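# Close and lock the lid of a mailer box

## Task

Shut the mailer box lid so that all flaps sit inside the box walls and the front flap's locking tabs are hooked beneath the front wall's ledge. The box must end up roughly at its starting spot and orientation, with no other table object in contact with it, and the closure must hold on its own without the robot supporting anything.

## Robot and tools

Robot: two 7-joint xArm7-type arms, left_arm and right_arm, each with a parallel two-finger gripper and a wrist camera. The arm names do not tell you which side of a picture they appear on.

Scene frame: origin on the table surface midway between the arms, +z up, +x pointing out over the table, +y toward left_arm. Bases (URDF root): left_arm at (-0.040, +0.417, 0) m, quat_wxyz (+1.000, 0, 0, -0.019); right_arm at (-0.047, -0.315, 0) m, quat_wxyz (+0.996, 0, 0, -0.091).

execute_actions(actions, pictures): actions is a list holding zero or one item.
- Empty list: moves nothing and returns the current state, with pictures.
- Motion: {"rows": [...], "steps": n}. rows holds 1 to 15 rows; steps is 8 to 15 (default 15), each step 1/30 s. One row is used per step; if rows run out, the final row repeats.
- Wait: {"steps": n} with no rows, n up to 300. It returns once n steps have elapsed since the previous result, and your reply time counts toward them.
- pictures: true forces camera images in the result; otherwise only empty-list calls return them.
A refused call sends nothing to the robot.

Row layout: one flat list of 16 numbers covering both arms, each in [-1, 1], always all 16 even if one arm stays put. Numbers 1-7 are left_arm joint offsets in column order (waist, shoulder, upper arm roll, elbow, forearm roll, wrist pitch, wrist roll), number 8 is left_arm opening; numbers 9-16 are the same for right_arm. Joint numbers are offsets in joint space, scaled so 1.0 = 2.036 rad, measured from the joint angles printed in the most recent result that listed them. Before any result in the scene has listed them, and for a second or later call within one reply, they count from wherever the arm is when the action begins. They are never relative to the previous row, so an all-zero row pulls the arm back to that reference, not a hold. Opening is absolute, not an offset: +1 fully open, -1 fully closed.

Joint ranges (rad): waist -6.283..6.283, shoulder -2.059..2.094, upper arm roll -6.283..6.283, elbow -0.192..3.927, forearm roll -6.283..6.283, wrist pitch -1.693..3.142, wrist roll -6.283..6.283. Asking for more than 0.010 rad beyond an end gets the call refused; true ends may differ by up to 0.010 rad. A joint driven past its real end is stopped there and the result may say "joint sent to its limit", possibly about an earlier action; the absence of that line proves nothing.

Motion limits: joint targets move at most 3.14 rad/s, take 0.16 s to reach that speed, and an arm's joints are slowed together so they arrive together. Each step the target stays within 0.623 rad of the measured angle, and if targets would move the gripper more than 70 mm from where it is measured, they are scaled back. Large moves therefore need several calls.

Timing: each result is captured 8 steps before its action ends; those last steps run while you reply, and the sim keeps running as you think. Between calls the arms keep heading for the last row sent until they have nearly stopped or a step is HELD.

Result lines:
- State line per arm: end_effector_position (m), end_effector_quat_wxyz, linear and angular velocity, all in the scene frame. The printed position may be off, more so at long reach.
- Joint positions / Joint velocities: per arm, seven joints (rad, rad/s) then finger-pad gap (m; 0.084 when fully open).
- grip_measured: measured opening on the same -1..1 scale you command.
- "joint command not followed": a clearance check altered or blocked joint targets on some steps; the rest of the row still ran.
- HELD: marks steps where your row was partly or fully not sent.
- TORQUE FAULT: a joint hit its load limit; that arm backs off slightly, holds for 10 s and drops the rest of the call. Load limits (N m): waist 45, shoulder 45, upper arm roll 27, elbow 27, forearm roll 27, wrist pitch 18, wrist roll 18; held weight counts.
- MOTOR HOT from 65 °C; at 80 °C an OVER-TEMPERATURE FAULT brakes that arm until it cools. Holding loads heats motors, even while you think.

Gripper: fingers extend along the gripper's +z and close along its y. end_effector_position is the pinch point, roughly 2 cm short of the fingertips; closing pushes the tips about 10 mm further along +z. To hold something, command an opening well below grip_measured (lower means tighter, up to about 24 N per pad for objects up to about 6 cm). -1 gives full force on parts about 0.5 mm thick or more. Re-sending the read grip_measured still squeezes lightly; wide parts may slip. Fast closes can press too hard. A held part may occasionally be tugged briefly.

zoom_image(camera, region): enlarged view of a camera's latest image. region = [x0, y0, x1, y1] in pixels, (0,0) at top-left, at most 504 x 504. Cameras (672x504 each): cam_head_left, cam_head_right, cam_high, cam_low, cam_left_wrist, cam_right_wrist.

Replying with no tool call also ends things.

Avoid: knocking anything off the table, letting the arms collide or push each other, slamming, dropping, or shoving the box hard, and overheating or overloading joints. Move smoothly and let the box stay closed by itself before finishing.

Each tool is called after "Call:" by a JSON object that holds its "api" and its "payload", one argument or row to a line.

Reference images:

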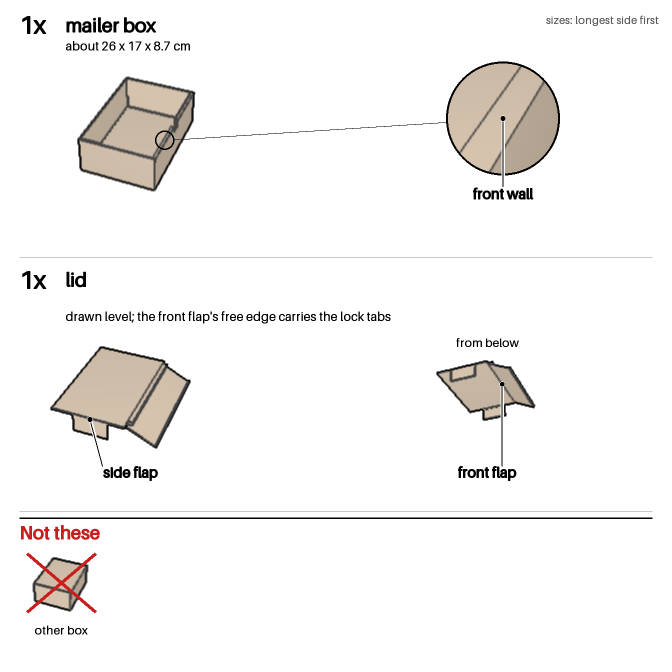

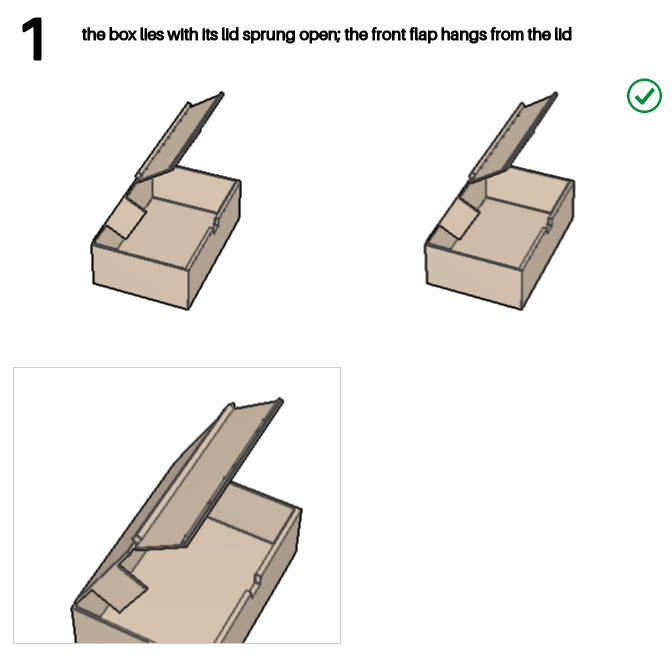

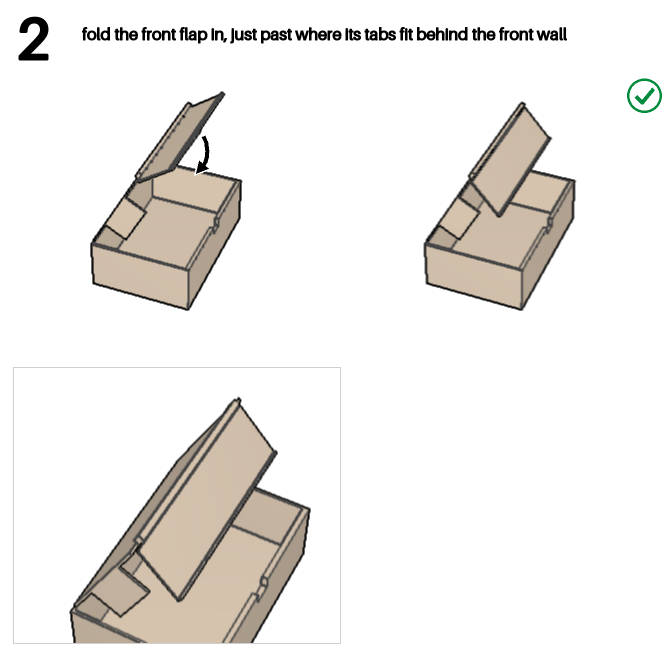

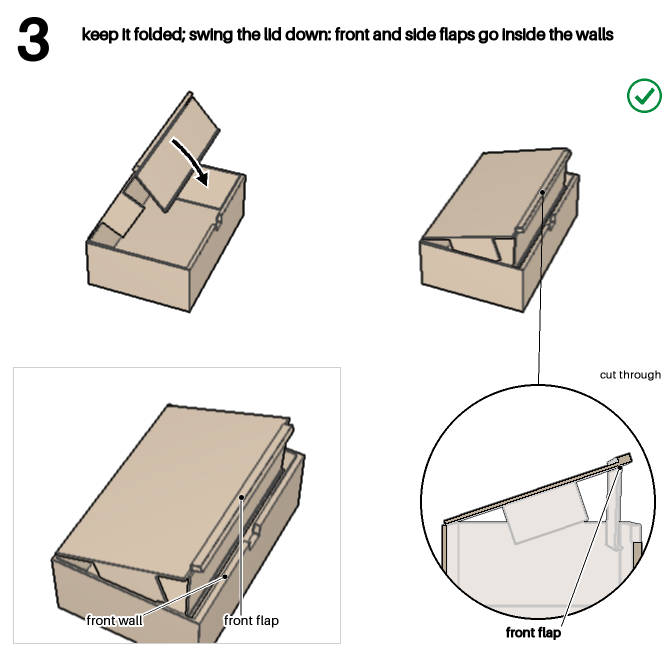

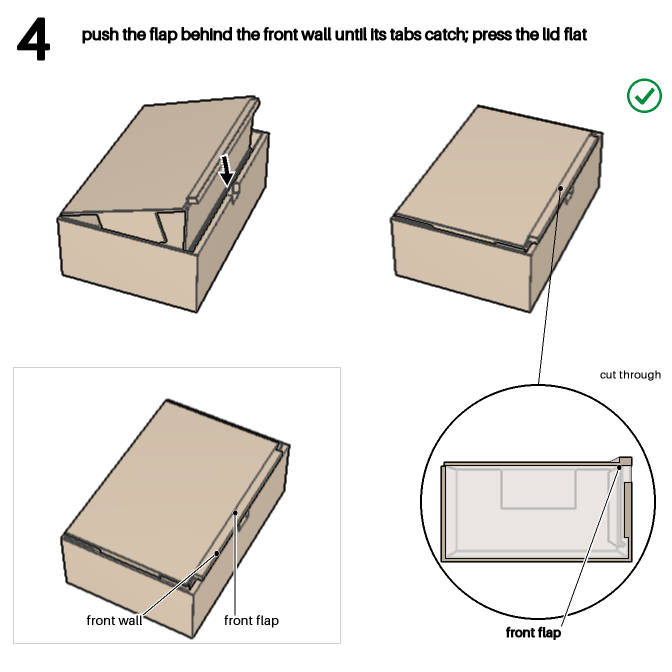

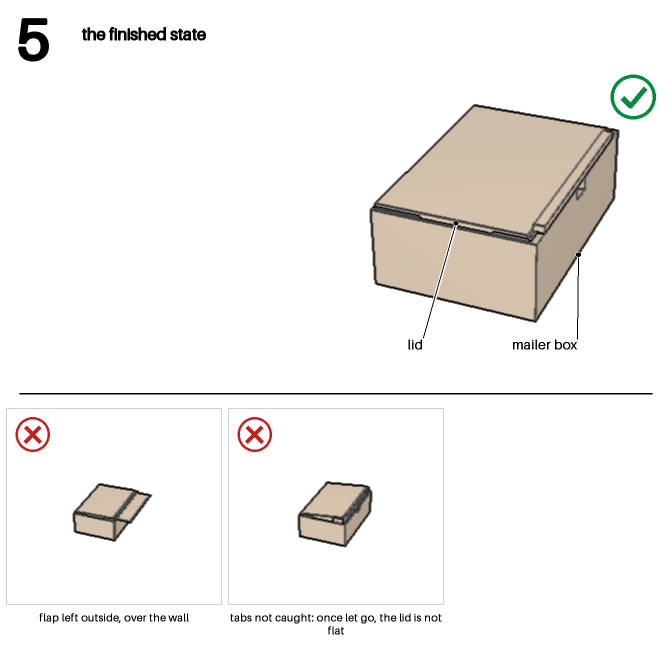

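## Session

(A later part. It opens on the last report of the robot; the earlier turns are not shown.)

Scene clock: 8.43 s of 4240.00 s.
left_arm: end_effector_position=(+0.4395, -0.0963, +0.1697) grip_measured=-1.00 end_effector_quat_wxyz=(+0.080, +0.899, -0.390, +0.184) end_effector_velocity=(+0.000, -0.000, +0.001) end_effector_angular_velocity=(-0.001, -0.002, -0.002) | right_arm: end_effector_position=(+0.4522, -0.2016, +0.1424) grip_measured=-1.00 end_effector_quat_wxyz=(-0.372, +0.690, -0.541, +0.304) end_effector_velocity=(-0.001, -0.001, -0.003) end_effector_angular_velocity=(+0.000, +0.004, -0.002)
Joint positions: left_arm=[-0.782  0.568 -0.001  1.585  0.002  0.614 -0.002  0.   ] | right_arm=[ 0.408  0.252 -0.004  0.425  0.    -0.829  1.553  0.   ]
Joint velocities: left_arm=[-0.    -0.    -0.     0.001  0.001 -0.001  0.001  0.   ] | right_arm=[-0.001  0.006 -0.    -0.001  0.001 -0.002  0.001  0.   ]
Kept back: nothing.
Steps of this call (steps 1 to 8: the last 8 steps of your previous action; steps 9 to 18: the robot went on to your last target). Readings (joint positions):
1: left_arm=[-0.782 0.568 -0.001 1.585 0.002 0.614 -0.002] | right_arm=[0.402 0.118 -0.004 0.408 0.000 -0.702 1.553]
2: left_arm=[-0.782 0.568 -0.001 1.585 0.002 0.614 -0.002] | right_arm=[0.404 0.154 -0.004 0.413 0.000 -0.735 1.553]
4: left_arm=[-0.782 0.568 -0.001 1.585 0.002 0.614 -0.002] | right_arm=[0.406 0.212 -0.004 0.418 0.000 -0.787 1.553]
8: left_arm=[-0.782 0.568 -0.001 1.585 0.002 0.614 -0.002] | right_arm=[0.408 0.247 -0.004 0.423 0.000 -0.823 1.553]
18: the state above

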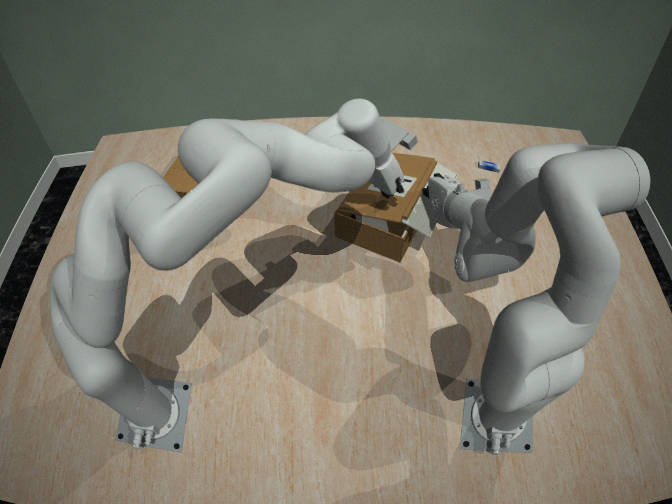

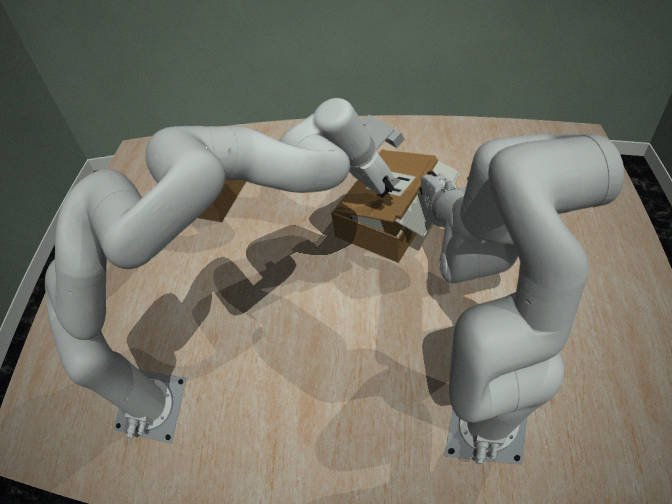

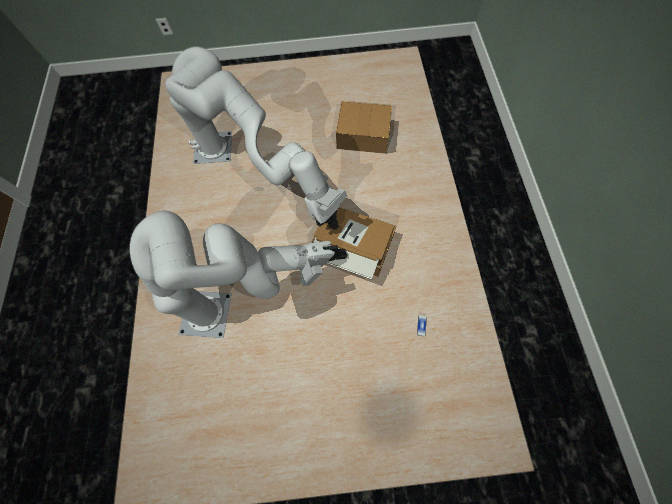

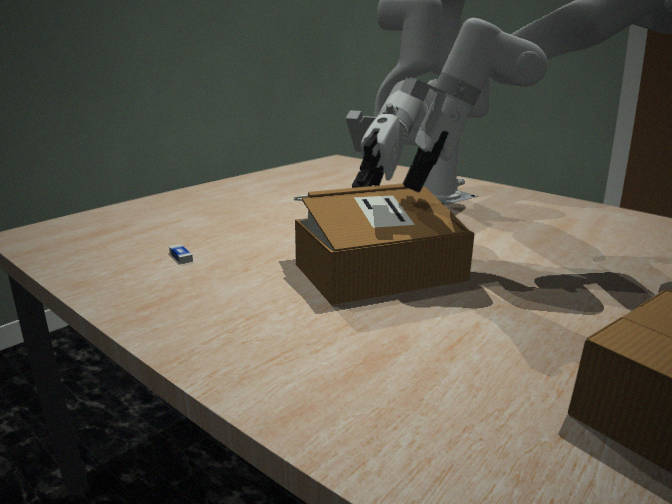

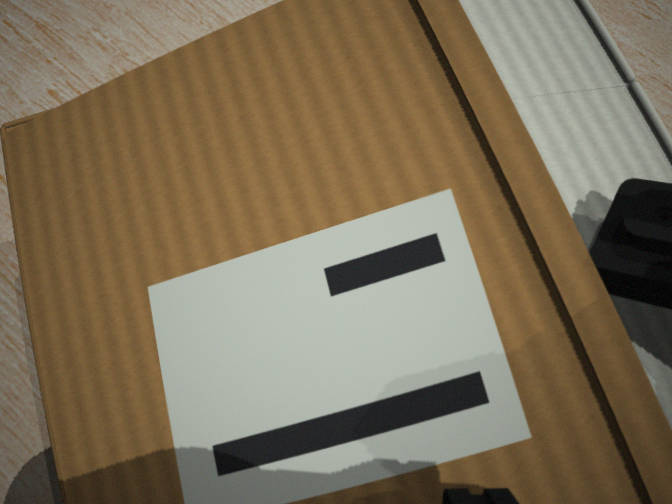

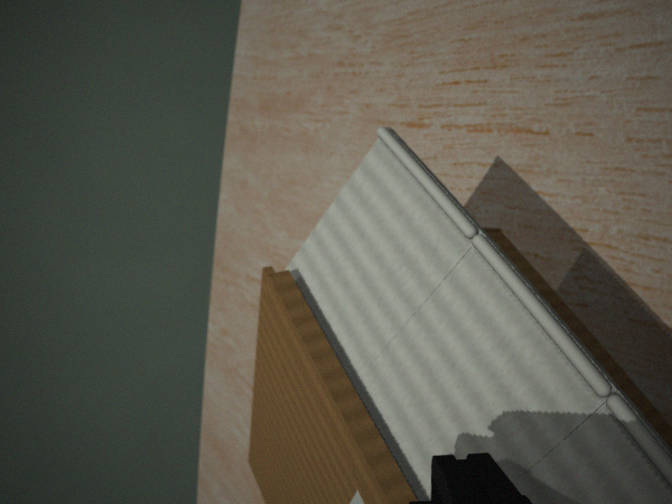

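Call:
{"api": "execute_actions", "payload": {
  "actions": [
    {"rows":[[0,0,0,0,0,0,0,-1,-0.02,0,0,0,0,0,0,-1],[0,0,0,0,0,0,0,-1,-0.04,0,0,0,0,0,0,-1],[0,0,0,0,0,0,0,-1,-0.06,0,0,0,0,0,0,-1],[0,0,0,0,0,0,0,-1,-0.08,0,0,0,0,0,0,-1]]}
  ]
}}

Call:
{"api": "execute_actions", "payload": {
  "actions": [
    {"steps":25}
  ]
}}

Call:
{"api": "execute_actions", "payload": {
  "actions": [
    {"rows":[[0,0,0,0,0,0,0,-1,0.005,0,0,0,0,0,0,-1],[0,0,0,0,0,0,0,-1,0.01,0,0,0,0,0,0,-1],[0,0,0,0,0,0,0,-1,0.015,0,0,0,0,0,0,-1],[0,0,0,0,0,0,0,-1,0.02,0,0,0,0,0,0,-1],[0,0,0,0,0,0,0,-1,0.025,0,0,0,0,0,0,-1],[0,0,0,0,0,0,0,-1,0.03,0,0,0,0,0,0,-1],[0,0,0,0,0,0,0,-1,0.035,0,0,0,0,0,0,-1],[0,0,0,0,0,0,0,-1,0.04,0,0,0,0,0,0,-1],[0,0,0,0,0,0,0,-1,0.045,0,0,0,0,0,0,-1],[0,0,0,0,0,0,0,-1,0.05,0,0,0,0,0,0,-1]]}
  ]
}}

Call:
{"api": "execute_actions", "payload": {
  "actions": [
    {"steps":18}
  ],
  "pictures": true
}}

Scene clock: 11.83 s of 4240.00 s.
left_arm: end_effector_position=(+0.4395, -0.0963, +0.1697) grip_measured=-1.00 end_effector_quat_wxyz=(+0.080, +0.899, -0.390, +0.184) end_effector_velocity=(-0.000, -0.000, +0.000) end_effector_angular_velocity=(-0.001, +0.000, -0.001) | right_arm: end_effector_position=(+0.4619, -0.2594, +0.1424) grip_measured=-1.00 end_effector_quat_wxyz=(-0.354, +0.658, -0.580, +0.325) end_effector_velocity=(+0.043, -0.393, +0.001) end_effector_angular_velocity=(-0.016, -0.004, -0.777)
Joint positions: left_arm=[-0.782  0.568 -0.001  1.585  0.002  0.614 -0.002  0.   ] | right_arm=[ 0.295  0.252 -0.005  0.426  0.    -0.829  1.553  0.   ]
Joint velocities: left_arm=[ 0.    -0.    -0.001  0.    -0.     0.     0.001  0.   ] | right_arm=[-0.681 -0.002 -0.08   0.001  0.018  0.001  0.001  0.   ]
Steps of this call (steps 1 to 15: the robot went on to your last target; steps 16 to 90: nothing new was sent; then 0.17 s passed at rest; steps 91 to 97: the first 7 steps of this action). Readings (joint positions):
91: left_arm=[-0.782 0.568 -0.001 1.585 0.002 0.614 -0.002] | right_arm=[0.408 0.253 -0.004 0.425 0.000 -0.829 1.553]
92: left_arm=[-0.782 0.568 -0.001 1.585 0.002 0.614 -0.002] | right_arm=[0.403 0.253 -0.002 0.425 -0.000 -0.829 1.553]
94: left_arm=[-0.782 0.568 -0.001 1.585 0.002 0.614 -0.002] | right_arm=[0.372 0.253 -0.000 0.425 -0.001 -0.829 1.553]
97: the state above

Scene clock: 12.67 s of 4240.00 s.
left_arm: end_effector_position=(+0.4395, -0.0963, +0.1697) grip_measured=-1.00 end_effector_quat_wxyz=(+0.080, +0.899, -0.390, +0.184) end_effector_velocity=(-0.000, +0.000, -0.000) end_effector_angular_velocity=(-0.000, +0.001, +0.001) | right_arm: end_effector_position=(+0.4639, -0.2841, +0.1424) grip_measured=-1.00 end_effector_quat_wxyz=(-0.347, +0.644, -0.595, +0.333) end_effector_velocity=(+0.000, -0.000, -0.000) end_effector_angular_velocity=(-0.000, +0.001, -0.000)
Joint positions: left_arm=[-0.782  0.568 -0.001  1.585  0.002  0.614 -0.002  0.   ] | right_arm=[ 0.245  0.252 -0.004  0.425  0.    -0.829  1.553  0.   ]
Joint velocities: left_arm=[ 0.    -0.    -0.    -0.    -0.001  0.001 -0.     0.   ] | right_arm=[-0.001  0.001 -0.     0.001 -0.     0.001 -0.     0.   ]
Kept back: nothing.
Steps of this call (steps 1 to 8: the last 8 steps of your previous action; steps 9 to 25: the robot went on to your last target). Readings (joint positions):
1: left_arm=[-0.782 0.568 -0.001 1.585 0.002 0.614 -0.002] | right_arm=[0.276 0.252 -0.007 0.426 0.001 -0.829 1.553]
2: left_arm=[-0.782 0.568 -0.001 1.585 0.002 0.614 -0.002] | right_arm=[0.263 0.252 -0.009 0.425 0.001 -0.829 1.553]
4: left_arm=[-0.782 0.568 -0.001 1.585 0.002 0.613 -0.002] | right_arm=[0.251 0.252 -0.007 0.425 0.001 -0.829 1.553]
8: left_arm=[-0.782 0.568 -0.001 1.585 0.002 0.613 -0.002] | right_arm=[0.247 0.252 -0.003 0.425 0.000 -0.829 1.553]
25: the state above

Scene clock: 12.90 s of 4240.00 s.
left_arm: end_effector_position=(+0.4395, -0.0963, +0.1697) grip_measured=-1.00 end_effector_quat_wxyz=(+0.080, +0.899, -0.390, +0.184) end_effector_velocity=(+0.000, +0.001, -0.000) end_effector_angular_velocity=(+0.000, +0.001, +0.002) | right_arm: end_effector_position=(+0.4625, -0.2658, +0.1424) grip_measured=-1.00 end_effector_quat_wxyz=(-0.352, +0.654, -0.584, +0.327) end_effector_velocity=(-0.014, +0.148, +0.000) end_effector_angular_velocity=(+0.002, -0.001, +0.291)
Joint positions: left_arm=[-0.782  0.568 -0.001  1.585  0.002  0.614 -0.002  0.   ] | right_arm=[ 0.281  0.252 -0.004  0.425  0.    -0.829  1.553  0.   ]
Joint velocities: left_arm=[ 0.001  0.     0.    -0.001 -0.001  0.    -0.     0.   ] | right_arm=[ 0.28   0.001  0.009  0.    -0.002 -0.001 -0.     0.   ]
Steps of this call (steps 1 to 7: the first 7 steps of this action). Readings (joint positions):
1: left_arm=[-0.782 0.568 -0.001 1.585 0.002 0.614 -0.002] | right_arm=[0.245 0.252 -0.004 0.425 0.000 -0.829 1.553]
2: left_arm=[-0.782 0.568 -0.001 1.585 0.002 0.614 -0.002] | right_arm=[0.247 0.252 -0.004 0.425 0.000 -0.829 1.553]
4: left_arm=[-0.782 0.568 -0.001 1.585 0.002 0.614 -0.002] | right_arm=[0.256 0.252 -0.005 0.425 0.000 -0.829 1.553]
7: the state above

Scene clock: 13.50 s of 4240.00 s.
left_arm: end_effector_position=(+0.4395, -0.0963, +0.1697) grip_measured=-1.00 end_effector_quat_wxyz=(+0.080, +0.899, -0.390, +0.184) end_effector_velocity=(-0.001, -0.001, +0.000) end_effector_angular_velocity=(-0.001, +0.001, -0.000) | right_arm: end_effector_position=(+0.4582, -0.2326, +0.1424) grip_measured=-1.00 end_effector_quat_wxyz=(-0.363, +0.673, -0.562, +0.315) end_effector_velocity=(-0.001, +0.003, -0.000) end_effector_angular_velocity=(-0.000, +0.001, +0.006)
Joint positions: left_arm=[-0.782  0.568 -0.001  1.585  0.002  0.614 -0.002  0.   ] | right_arm=[ 0.347  0.252 -0.004  0.425  0.    -0.829  1.553  0.   ]
Joint velocities: left_arm=[-0.001 -0.    -0.001  0.    -0.002  0.    -0.     0.   ] | right_arm=[ 0.004  0.     0.002 -0.    -0.     0.    -0.     0.   ]
Kept back: nothing.
Steps of this call (steps 1 to 8: the last 8 steps of your previous action; steps 9 to 18: the robot went on to your last target). Readings (joint positions):
1: left_arm=[-0.782 0.568 -0.001 1.585 0.002 0.614 -0.002] | right_arm=[0.291 0.252 -0.004 0.425 0.000 -0.829 1.553]
2: left_arm=[-0.782 0.568 -0.001 1.585 0.002 0.614 -0.002] | right_arm=[0.300 0.252 -0.003 0.425 0.000 -0.829 1.553]
4: left_arm=[-0.782 0.568 -0.001 1.585 0.002 0.613 -0.002] | right_arm=[0.320 0.252 -0.003 0.425 0.000 -0.829 1.553]
8: left_arm=[-0.782 0.568 -0.000 1.585 0.002 0.614 -0.002] | right_arm=[0.342 0.252 -0.004 0.425 0.000 -0.829 1.553]
18: the state above

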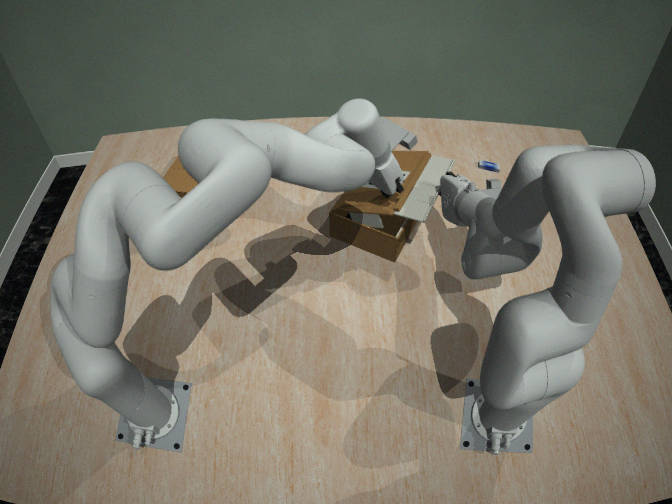

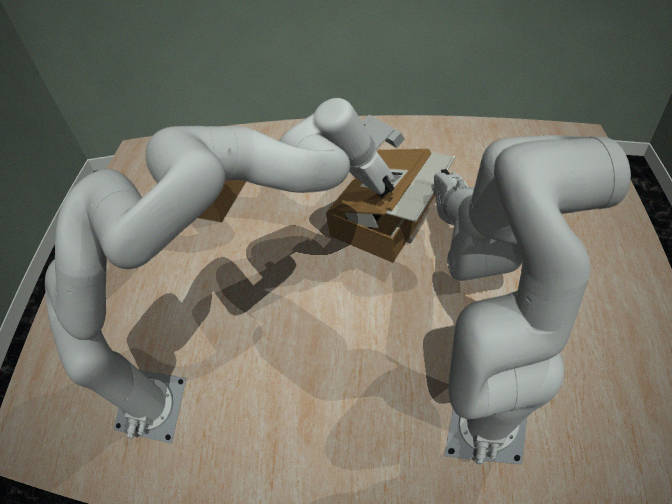

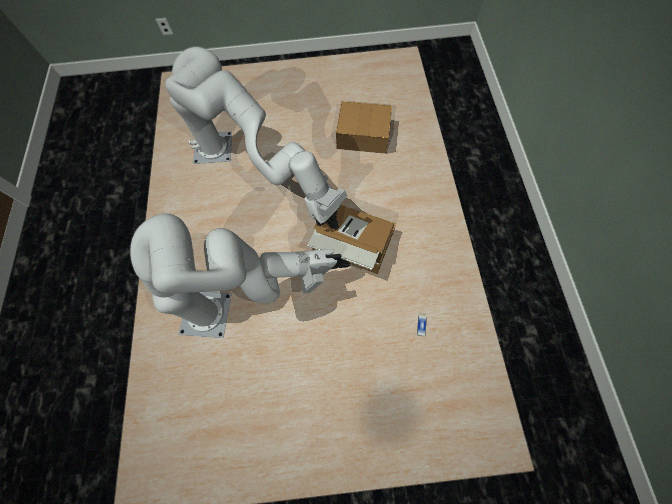

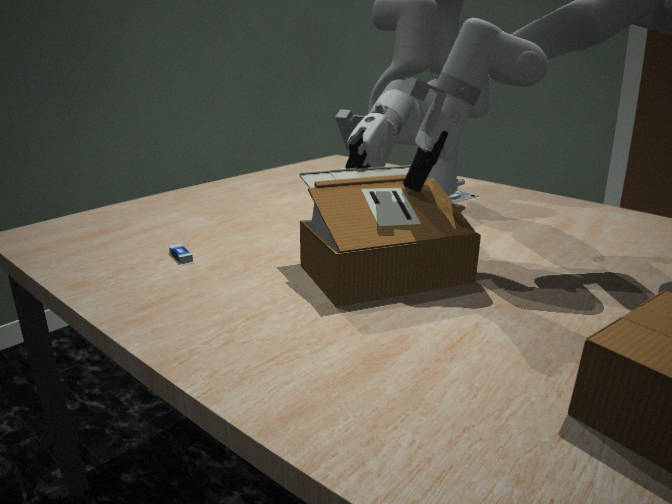

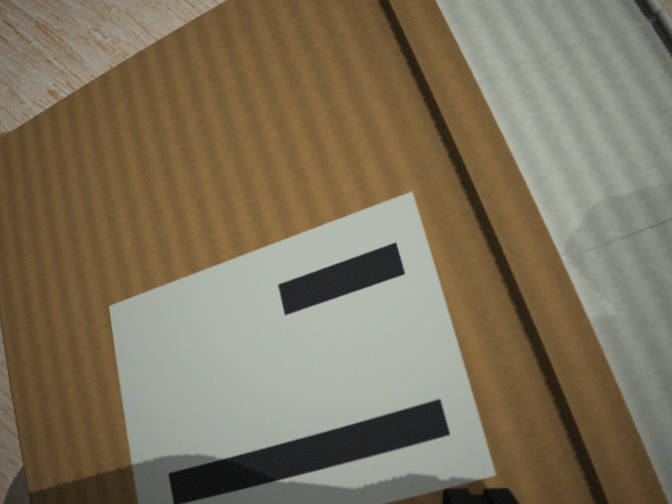

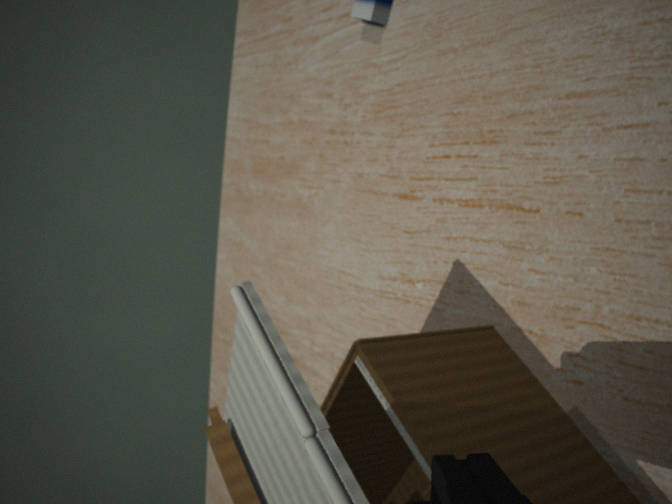

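Call:
{"api": "execute_actions", "payload": {
  "actions": [
    {"rows":[[0,0,0,0,0,0,0,-1,-0.04,0,0,0,0,0,0,-1]],"steps":12}
  ]
}}

Call:
{"api": "execute_actions", "payload": {
  "actions": [
    {"rows":[[-0.004,0.013,0,0.002,0,-0.011,0,-1,0,0,0,0,0,0,0,-1],[-0.008,0.026,0,0.004,0,-0.022,0,-1,0,0,0,0,0,0,0,-1],[-0.012,0.039,0,0.005,0,-0.032,0,-1,0,0,0,0,0,0,0,-1],[-0.016,0.052,0,0.007,0,-0.043,0,-1,0,0,0,0,0,0,0,-1]]}
  ]
}}

Call:
{"api": "execute_actions", "payload": {
  "actions": [
    {"rows":[[0,0,0,0,0,0,0,-1,0.05,0,0,0,0,0,0,-1]]}
  ]
}}

Call:
{"api": "execute_actions", "payload": {
  "actions": [
    {"steps":14}
  ],
  "pictures": true
}}

Scene clock: 14.77 s of 4240.00 s.
left_arm: end_effector_position=(+0.4393, -0.0964, +0.1696) grip_measured=-1.00 end_effector_quat_wxyz=(+0.080, +0.899, -0.390, +0.183) end_effector_velocity=(-0.003, -0.002, -0.002) end_effector_angular_velocity=(+0.000, +0.003, -0.006) | right_arm: end_effector_position=(+0.4607, -0.2495, +0.1424) grip_measured=-1.00 end_effector_quat_wxyz=(-0.358, +0.664, -0.573, +0.321) end_effector_velocity=(+0.041, -0.309, +0.002) end_effector_angular_velocity=(-0.013, -0.008, -0.612)
Joint positions: left_arm=[-0.782  0.568 -0.001  1.585  0.002  0.613 -0.003  0.   ] | right_arm=[ 0.309  0.252 -0.     0.426 -0.001 -0.829  1.553  0.   ]
Joint velocities: left_arm=[-0.002  0.002 -0.004 -0.001 -0.001 -0.001  0.001  0.   ] | right_arm=[-0.532 -0.001 -0.067  0.004  0.015 -0.     0.     0.   ]
Steps of this call (steps 1 to 15: the robot went on to your last target; steps 16 to 34: nothing new was sent; steps 35 to 38: the first 4 steps of this action). Readings (joint positions):
35: left_arm=[-0.782 0.568 -0.001 1.585 0.002 0.614 -0.002] | right_arm=[0.347 0.252 -0.004 0.425 0.000 -0.829 1.553]
36: left_arm=[-0.782 0.568 -0.001 1.585 0.002 0.614 -0.002] | right_arm=[0.341 0.252 -0.002 0.425 -0.000 -0.829 1.553]
38: the state above

Scene clock: 15.27 s of 4240.00 s.
left_arm: end_effector_position=(+0.4319, -0.1128, +0.1311) grip_measured=-1.00 end_effector_quat_wxyz=(+0.081, +0.894, -0.401, +0.181) end_effector_velocity=(-0.118, -0.072, -0.321) end_effector_angular_velocity=(+0.169, +0.188, -0.185) | right_arm: end_effector_position=(+0.4631, -0.2727, +0.1424) grip_measured=-1.00 end_effector_quat_wxyz=(-0.350, +0.650, -0.588, +0.329) end_effector_velocity=(+0.000, -0.001, +0.000) end_effector_angular_velocity=(-0.001, -0.000, -0.001)
Joint positions: left_arm=[-0.806  0.645 -0.001  1.595  0.002  0.55  -0.002  0.   ] | right_arm=[ 0.267  0.252 -0.003  0.425  0.    -0.829  1.553  0.   ]
Joint velocities: left_arm=[-0.15   0.488 -0.045 -0.044  0.    -0.281 -0.001  0.   ] | right_arm=[-0.    -0.    -0.001  0.    -0.    -0.    -0.     0.   ]
Steps of this call (steps 1 to 8: the last 8 steps of your previous action; steps 9 to 15: the first 7 steps of this action, its rows measured from where the robot was after step 8). Readings (joint positions):
8: left_arm=[-0.782 0.568 -0.001 1.585 0.002 0.614 -0.003] | right_arm=[0.267 0.252 -0.003 0.425 0.000 -0.829 1.553]
9: left_arm=[-0.782 0.569 -0.001 1.585 0.002 0.613 -0.002] | right_arm=[0.266 0.252 -0.003 0.425 0.000 -0.829 1.553]
10: left_arm=[-0.783 0.572 -0.001 1.586 0.002 0.609 -0.003] | right_arm=[0.266 0.252 -0.003 0.425 0.000 -0.829 1.553]
12: left_arm=[-0.789 0.591 0.001 1.592 0.002 0.590 -0.003] | right_arm=[0.267 0.252 -0.003 0.425 0.000 -0.829 1.553]
15: the state above

Scene clock: 15.77 s of 4240.00 s.
left_arm: end_effector_position=(+0.4300, -0.1198, +0.1218) grip_measured=-1.00 end_effector_quat_wxyz=(+0.084, +0.892, -0.404, +0.184) end_effector_velocity=(-0.000, -0.000, -0.000) end_effector_angular_velocity=(-0.000, +0.002, -0.000) | right_arm: end_effector_position=(+0.4569, -0.2247, +0.1424) grip_measured=-1.00 end_effector_quat_wxyz=(-0.366, +0.677, -0.557, +0.312) end_effector_velocity=(-0.022, +0.114, -0.002) end_effector_angular_velocity=(+0.001, +0.006, +0.227)
Joint positions: left_arm=[-0.814  0.669 -0.001  1.602  0.002  0.526 -0.003  0.   ] | right_arm=[ 0.357  0.252  0.001  0.426 -0.001 -0.829  1.553  0.   ]
Joint velocities: left_arm=[ 0.     0.001 -0.001  0.    -0.001  0.001  0.001  0.   ] | right_arm=[ 0.216  0.001  0.009 -0.004 -0.002  0.001  0.     0.   ]
Steps of this call (steps 1 to 8: the last 8 steps of your previous action; steps 9 to 15: the first 7 steps of this action, its rows measured from where the robot was after step 8). Readings (joint positions):
8: left_arm=[-0.814 0.669 -0.001 1.602 0.002 0.526 -0.003] | right_arm=[0.267 0.252 -0.003 0.425 0.000 -0.829 1.553]
9: left_arm=[-0.814 0.670 -0.001 1.602 0.002 0.526 -0.003] | right_arm=[0.267 0.252 -0.004 0.425 0.000 -0.829 1.553]
10: left_arm=[-0.814 0.669 -0.001 1.602 0.002 0.525 -0.003] | right_arm=[0.273 0.252 -0.005 0.425 0.000 -0.829 1.553]
12: left_arm=[-0.814 0.669 -0.001 1.602 0.002 0.526 -0.003] | right_arm=[0.311 0.252 -0.007 0.426 0.001 -0.829 1.553]
15: the state above

Scene clock: 16.23 s of 4240.00 s.
left_arm: end_effector_position=(+0.4300, -0.1198, +0.1217) grip_measured=-1.00 end_effector_quat_wxyz=(+0.083, +0.892, -0.404, +0.184) end_effector_velocity=(+0.000, +0.000, -0.000) end_effector_angular_velocity=(+0.000, -0.001, -0.000) | right_arm: end_effector_position=(+0.4563, -0.2215, +0.1424) grip_measured=-1.00 end_effector_quat_wxyz=(-0.366, +0.679, -0.555, +0.311) end_effector_velocity=(-0.000, +0.001, -0.001) end_effector_angular_velocity=(-0.001, +0.001, +0.002)
Joint positions: left_arm=[-0.814  0.669 -0.001  1.602  0.002  0.526 -0.003  0.   ] | right_arm=[ 0.368  0.252 -0.004  0.425  0.    -0.829  1.553  0.   ]
Joint velocities: left_arm=[-0.     0.     0.001 -0.     0.    -0.001  0.     0.   ] | right_arm=[ 0.002  0.001  0.001  0.     0.001  0.    -0.001  0.   ]
Kept back: nothing.
Steps of this call (steps 1 to 8: the last 8 steps of your previous action; steps 9 to 14: the robot went on to your last target). Readings (joint positions):
1: left_arm=[-0.814 0.669 -0.001 1.602 0.002 0.526 -0.003] | right_arm=[0.362 0.252 0.000 0.425 -0.001 -0.829 1.553]
2: left_arm=[-0.814 0.669 -0.001 1.602 0.002 0.526 -0.003] | right_arm=[0.365 0.252 -0.001 0.425 -0.000 -0.829 1.553]
4: left_arm=[-0.814 0.669 -0.001 1.602 0.002 0.526 -0.003] | right_arm=[0.367 0.252 -0.003 0.425 0.000 -0.829 1.553]
8: left_arm=[-0.814 0.669 -0.001 1.602 0.002 0.526 -0.003] | right_arm=[0.368 0.252 -0.004 0.425 0.000 -0.829 1.553]
14: the state above

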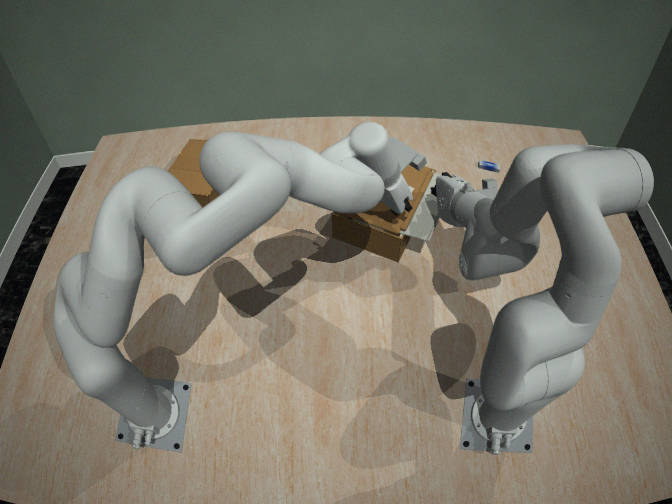

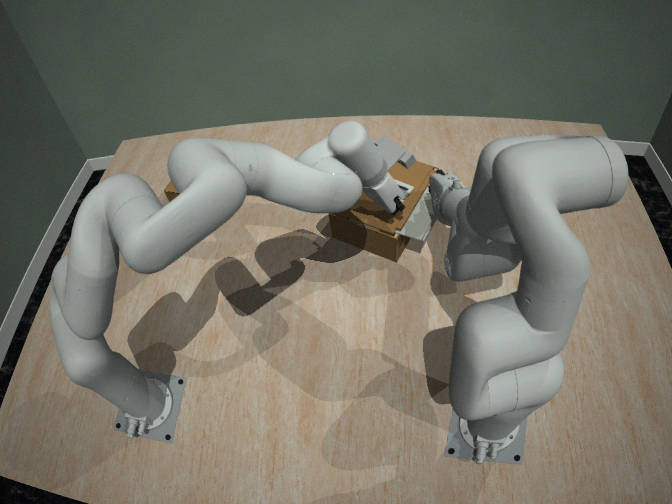

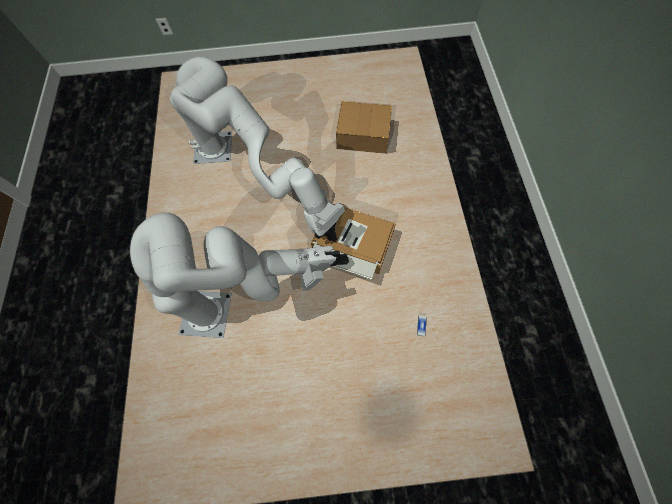

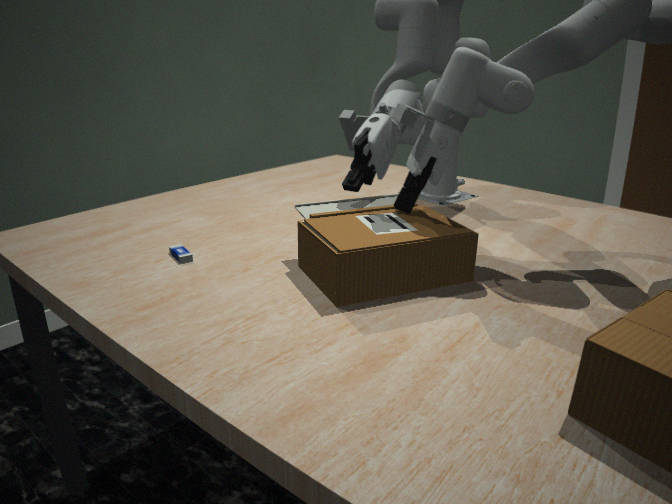

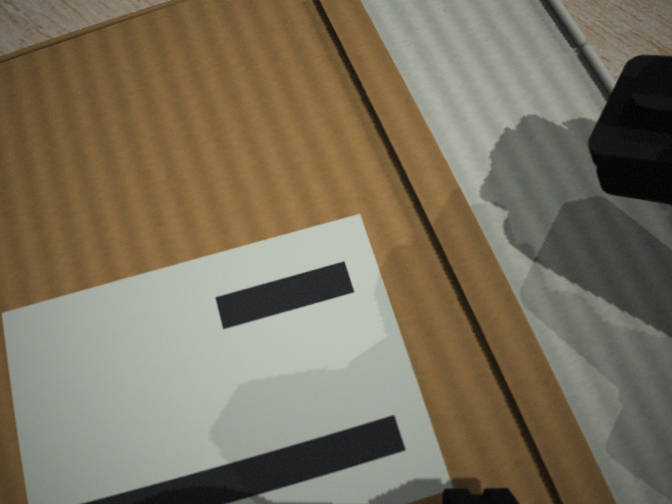

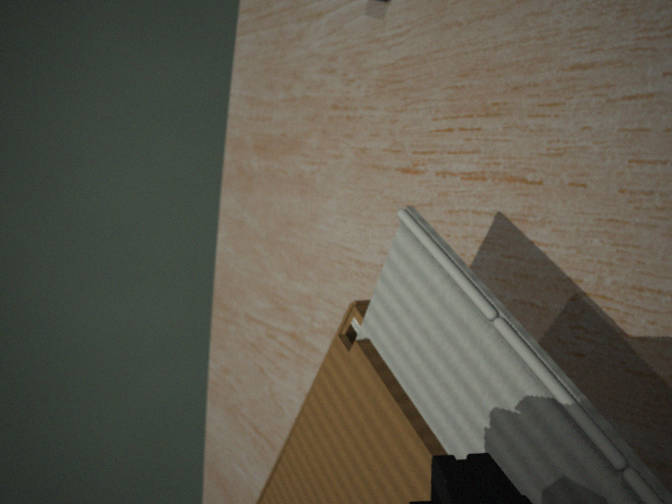

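Call:
{"api": "execute_actions", "payload": {
  "actions": [
    {"rows":[[0,0,0,0,0,0,0,-1,0,0.02,0,0.005,0,-0.015,0,-1],[0,0,0,0,0,0,0,-1,0,0.04,0,0.01,0,-0.03,0,-1],[0,0,0,0,0,0,0,-1,0,0.06,0,0.015,0,-0.044,0,-1],[0,-0.005,0,0,0,0.005,0,-1,0,0.075,0,0.019,0,-0.055,0,-1],[0,-0.01,0,0,0,0.01,0,-1,0,0.09,0,0.023,0,-0.066,0,-1],[0,-0.014,0,0,0,0.014,0,-1,0,0.1,0,0.026,0,-0.074,0,-1],[0,-0.018,0,0,0,0.018,0,-1,0,0.11,0,0.028,0,-0.081,0,-1],[0,-0.022,0,0,0,0.022,0,-1,0,0.12,0,0.031,0,-0.088,0,-1],[0,-0.022,0,0,0,0.022,0,-1,0.003,0.13,0,0.034,0,-0.096,0,-1],[0,-0.022,0,0,0,0.022,0,-1,0.006,0.14,0,0.036,0,-0.103,0,-1],[0,-0.022,0,0,0,0.022,0,-1,0.01,0.147,0,0.038,0,-0.108,0,-1]]}
  ]
}}

Call:
{"api": "execute_actions", "payload": {
  "actions": [
    {"steps":20}
  ],
  "pictures": true
}}

Scene clock: 17.03 s of 4240.00 s.
left_arm: end_effector_position=(+0.4283, -0.1182, +0.1236) grip_measured=-1.00 end_effector_quat_wxyz=(+0.082, +0.893, -0.405, +0.181) end_effector_velocity=(-0.034, +0.029, +0.029) end_effector_angular_velocity=(+0.103, +0.095, -0.008) | right_arm: end_effector_position=(+0.4583, -0.2211, +0.1152) grip_measured=-1.00 end_effector_quat_wxyz=(-0.366, +0.680, -0.555, +0.311) end_effector_velocity=(-0.007, -0.000, -0.223) end_effector_angular_velocity=(-0.013, +0.065, +0.002)
Joint positions: left_arm=[-0.814  0.662 -0.001  1.599  0.002  0.538 -0.003  0.   ] | right_arm=[ 0.368  0.37  -0.004  0.456  0.    -0.916  1.553  0.   ]
Joint velocities: left_arm=[-0.004 -0.131 -0.006 -0.06  -0.001  0.211  0.001  0.   ] | right_arm=[ 0.     0.873  0.001  0.203  0.    -0.604  0.001  0.   ]
Steps of this call (steps 1 to 17: the robot went on to your last target; steps 18 to 24: the first 7 steps of this action). Readings (joint positions):
18: left_arm=[-0.814 0.669 -0.001 1.602 0.002 0.526 -0.003] | right_arm=[0.368 0.252 -0.003 0.426 0.000 -0.830 1.553]
19: left_arm=[-0.814 0.669 -0.001 1.602 0.002 0.526 -0.003] | right_arm=[0.368 0.257 -0.004 0.427 0.000 -0.835 1.553]
21: left_arm=[-0.814 0.669 -0.001 1.602 0.002 0.526 -0.003] | right_arm=[0.368 0.288 -0.004 0.436 0.000 -0.859 1.553]
24: the state above

Scene clock: 17.70 s of 4240.00 s.
left_arm: end_effector_position=(+0.4280, -0.1175, +0.1457) grip_measured=-1.00 end_effector_quat_wxyz=(+0.083, +0.892, -0.404, +0.184) end_effector_velocity=(+0.002, +0.001, +0.001) end_effector_angular_velocity=(-0.000, -0.002, +0.003) | right_arm: end_effector_position=(+0.4501, -0.2091, +0.0668) grip_measured=-1.00 end_effector_quat_wxyz=(-0.366, +0.689, -0.548, +0.302) end_effector_velocity=(+0.016, -0.004, +0.018) end_effector_angular_velocity=(+0.006, -0.051, -0.013)
Joint positions: left_arm=[-0.814  0.625 -0.001  1.602  0.002  0.571 -0.003  0.   ] | right_arm=[ 0.39   0.556 -0.     0.498 -0.001 -1.045  1.553  0.   ]
Joint velocities: left_arm=[ 0.002 -0.002  0.001 -0.     0.001  0.    -0.001  0.   ] | right_arm=[-0.002 -0.015 -0.01   0.026  0.002 -0.011  0.001  0.   ]
Kept back: nothing.
Steps of this call (steps 1 to 8: the last 8 steps of your previous action; steps 9 to 20: the robot went on to your last target). Readings (joint positions):
1: left_arm=[-0.815 0.657 -0.001 1.597 0.002 0.545 -0.003] | right_arm=[0.368 0.398 -0.004 0.462 0.000 -0.936 1.553]
2: left_arm=[-0.815 0.651 -0.002 1.596 0.002 0.553 -0.003] | right_arm=[0.368 0.425 -0.004 0.469 0.000 -0.956 1.553]
4: left_arm=[-0.815 0.638 -0.002 1.597 0.002 0.563 -0.003] | right_arm=[0.370 0.472 -0.004 0.483 0.000 -0.993 1.553]
8: left_arm=[-0.815 0.627 -0.001 1.601 0.002 0.570 -0.003] | right_arm=[0.383 0.528 -0.007 0.506 0.002 -1.048 1.553]
20: the state above

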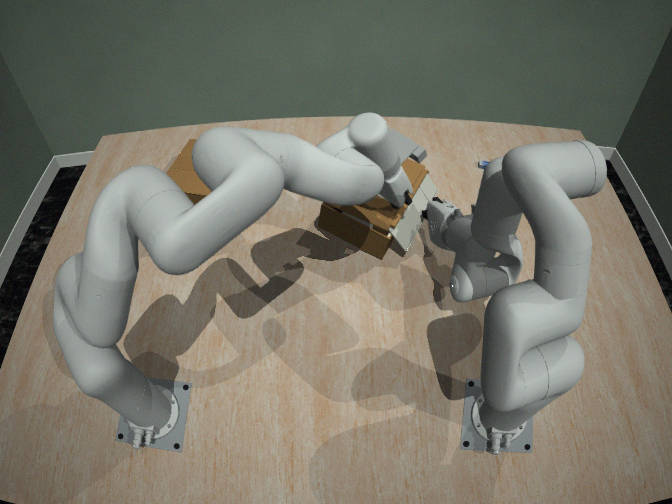

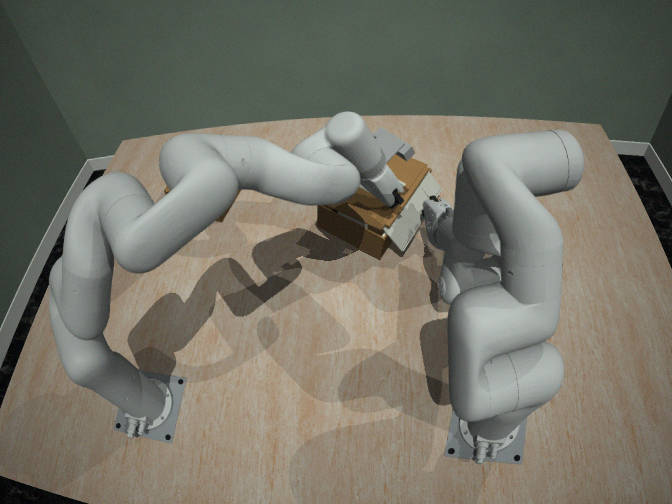

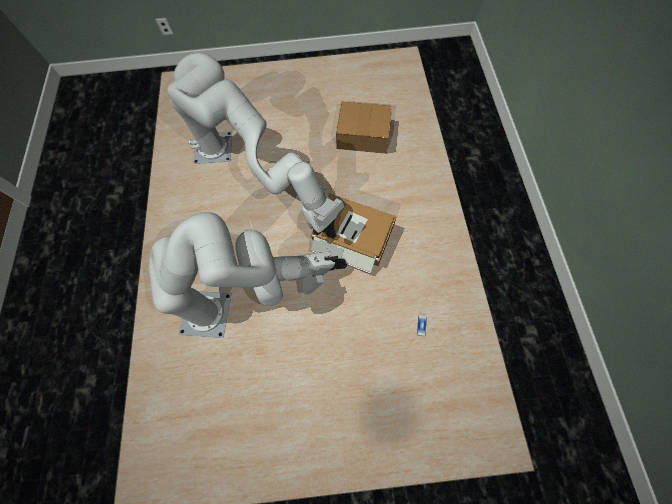

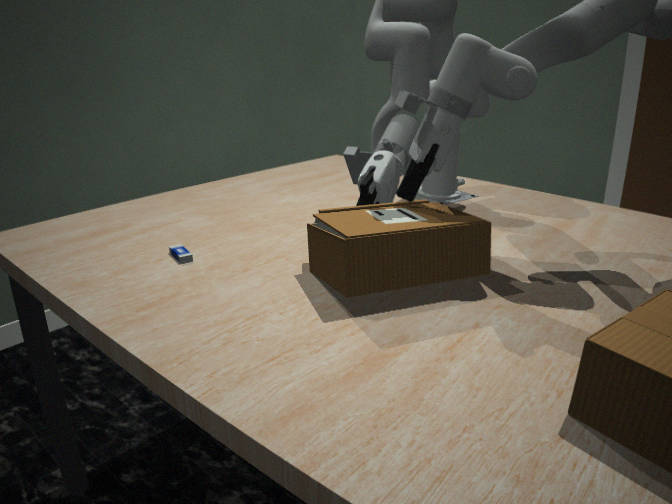

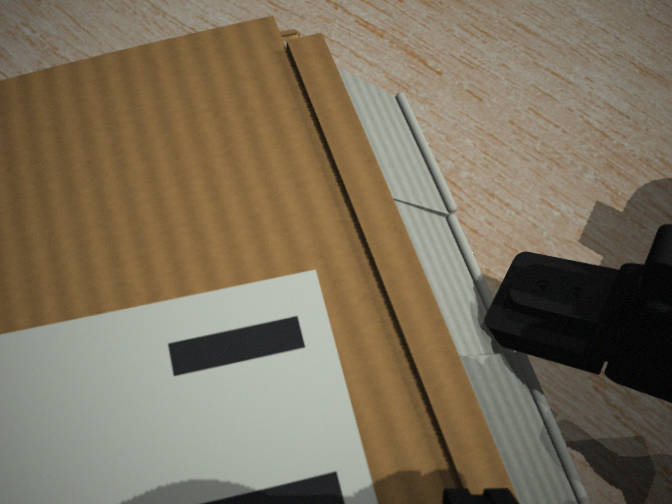

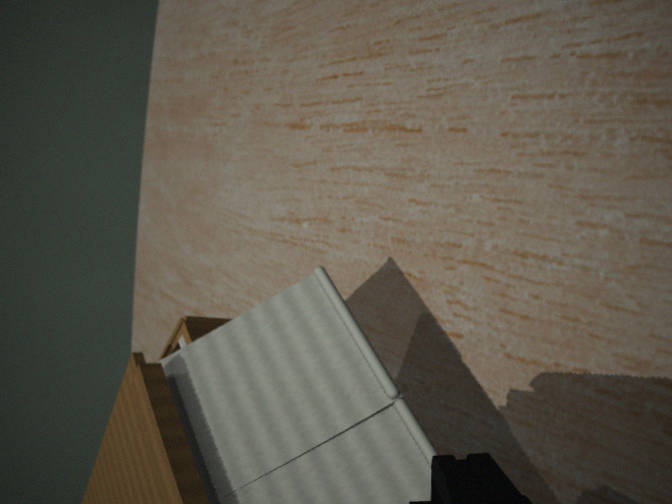

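Call:
{"api": "execute_actions", "payload": {
  "actions": [
    {"rows":[[0,0,0,0,0,0,0,-1,-0.1,0,0,0,0,0,0,-1]],"steps":12}
  ]
}}

Call:
{"api": "execute_actions", "payload": {
  "actions": [
    {"rows":[[0.1,-0.2,0,0,0,0.2,0,-1,-0.092,-0.394,0,0.205,0,1,-0.763,-1]]}
  ]
}}

Call:
{"api": "execute_actions", "payload": {
  "actions": [
    {"steps":40}
  ]
}}

Scene clock: 18.53 s of 4240.00 s.
left_arm: end_effector_position=(+0.4280, -0.1175, +0.1458) grip_measured=-1.00 end_effector_quat_wxyz=(+0.083, +0.892, -0.404, +0.184) end_effector_velocity=(-0.000, +0.000, -0.002) end_effector_angular_velocity=(+0.002, +0.002, +0.000) | right_arm: end_effector_position=(+0.4569, -0.2347, +0.0696) grip_measured=-1.00 end_effector_quat_wxyz=(-0.361, +0.673, -0.565, +0.313) end_effector_velocity=(+0.050, -0.521, -0.048) end_effector_angular_velocity=(-0.044, +0.127, -1.019)
Joint positions: left_arm=[-0.814  0.625 -0.001  1.602  0.002  0.571 -0.003  0.   ] | right_arm=[ 0.335  0.553  0.003  0.501 -0.001 -1.047  1.553  0.   ]
Joint velocities: left_arm=[-0.001  0.002  0.001 -0.    -0.001  0.    -0.     0.   ] | right_arm=[-0.976  0.044 -0.041 -0.048  0.009  0.04  -0.002  0.   ]
Steps of this call (steps 1 to 15: the robot went on to your last target; steps 16 to 21: nothing new was sent; steps 22 to 25: the first 4 steps of this action). Readings (joint positions):
22: left_arm=[-0.814 0.624 -0.001 1.602 0.002 0.570 -0.003] | right_arm=[0.388 0.551 -0.003 0.503 0.000 -1.049 1.553]
23: left_arm=[-0.814 0.624 -0.001 1.602 0.002 0.570 -0.003] | right_arm=[0.382 0.551 -0.002 0.503 -0.000 -1.049 1.553]
25: the state above

Scene clock: 19.03 s of 4240.00 s.
left_arm: end_effector_position=(+0.4497, -0.0806, +0.2080) grip_measured=-1.00 end_effector_quat_wxyz=(+0.078, +0.903, -0.378, +0.187) end_effector_velocity=(+0.147, +0.238, +0.408) end_effector_angular_velocity=(-0.080, -0.109, +0.388) | right_arm: end_effector_position=(+0.5053, -0.3285, +0.1267) grip_measured=-1.00 end_effector_quat_wxyz=(-0.328, +0.643, -0.573, +0.387) end_effector_velocity=(+0.212, -0.108, +0.362) end_effector_angular_velocity=(-0.616, -0.394, +0.150)
Joint positions: left_arm=[-0.757  0.51  -0.     1.603  0.002  0.685 -0.003  0.   ] | right_arm=[ 0.156  0.436  0.     0.577 -0.001 -0.923  1.431  0.   ]
Joint velocities: left_arm=[ 0.348 -0.695  0.044  0.054 -0.001  0.616 -0.     0.   ] | right_arm=[-0.182 -0.697 -0.003  0.405  0.     0.693 -0.69   0.   ]
Steps of this call (steps 1 to 8: the last 8 steps of your previous action; steps 9 to 15: the first 7 steps of this action, its rows measured from where the robot was after step 8). Readings (joint positions):
8: left_arm=[-0.814 0.625 -0.001 1.602 0.002 0.570 -0.003] | right_arm=[0.191 0.556 -0.002 0.497 -0.001 -1.045 1.552]
9: left_arm=[-0.814 0.624 -0.001 1.602 0.002 0.571 -0.003] | right_arm=[0.190 0.556 -0.000 0.498 -0.001 -1.044 1.552]
10: left_arm=[-0.812 0.620 -0.002 1.601 0.002 0.579 -0.003] | right_arm=[0.188 0.551 0.001 0.500 -0.001 -1.036 1.544]
12: left_arm=[-0.794 0.584 -0.006 1.595 0.002 0.622 -0.002] | right_arm=[0.176 0.511 0.002 0.525 -0.002 -0.993 1.502]
15: the state above

Scene clock: 20.37 s of 4240.00 s.
left_arm: end_effector_position=(+0.4661, +0.0340, +0.3535) grip_measured=-1.00 end_effector_quat_wxyz=(+0.064, +0.929, -0.311, +0.192) end_effector_velocity=(-0.000, +0.000, -0.000) end_effector_angular_velocity=(+0.000, +0.001, +0.000) | right_arm: end_effector_position=(+0.3895, -0.3939, +0.2640) grip_measured=-1.00 end_effector_quat_wxyz=(+0.008, +0.992, -0.090, +0.088) end_effector_velocity=(-0.023, +0.004, -0.004) end_effector_angular_velocity=(+0.011, +0.097, +0.036)
Joint positions: left_arm=[-0.611  0.218 -0.001  1.602  0.002  0.978 -0.003  0.   ] | right_arm=[ 0.004 -0.245 -0.002  0.914 -0.001  0.982  0.002  0.   ]
Joint velocities: left_arm=[ 0.    -0.     0.    -0.001 -0.     0.    -0.     0.   ] | right_arm=[ 0.    -0.009  0.     0.014 -0.     0.12  -0.036  0.   ]
Kept back: nothing.
Steps of this call (steps 1 to 8: the last 8 steps of your previous action; steps 9 to 40: the robot went on to your last target). Readings (joint positions):
1: left_arm=[-0.746 0.487 0.001 1.604 0.002 0.706 -0.003] | right_arm=[0.150 0.413 0.000 0.590 -0.001 -0.900 1.408]
2: left_arm=[-0.735 0.466 0.001 1.604 0.002 0.728 -0.003] | right_arm=[0.144 0.389 0.000 0.602 -0.001 -0.876 1.384]
4: left_arm=[-0.713 0.422 -0.000 1.602 0.002 0.772 -0.003] | right_arm=[0.133 0.341 0.000 0.627 -0.001 -0.828 1.336]
8: left_arm=[-0.668 0.333 -0.000 1.603 0.002 0.861 -0.003] | right_arm=[0.111 0.243 -0.000 0.675 -0.001 -0.724 1.232]
40: the state above


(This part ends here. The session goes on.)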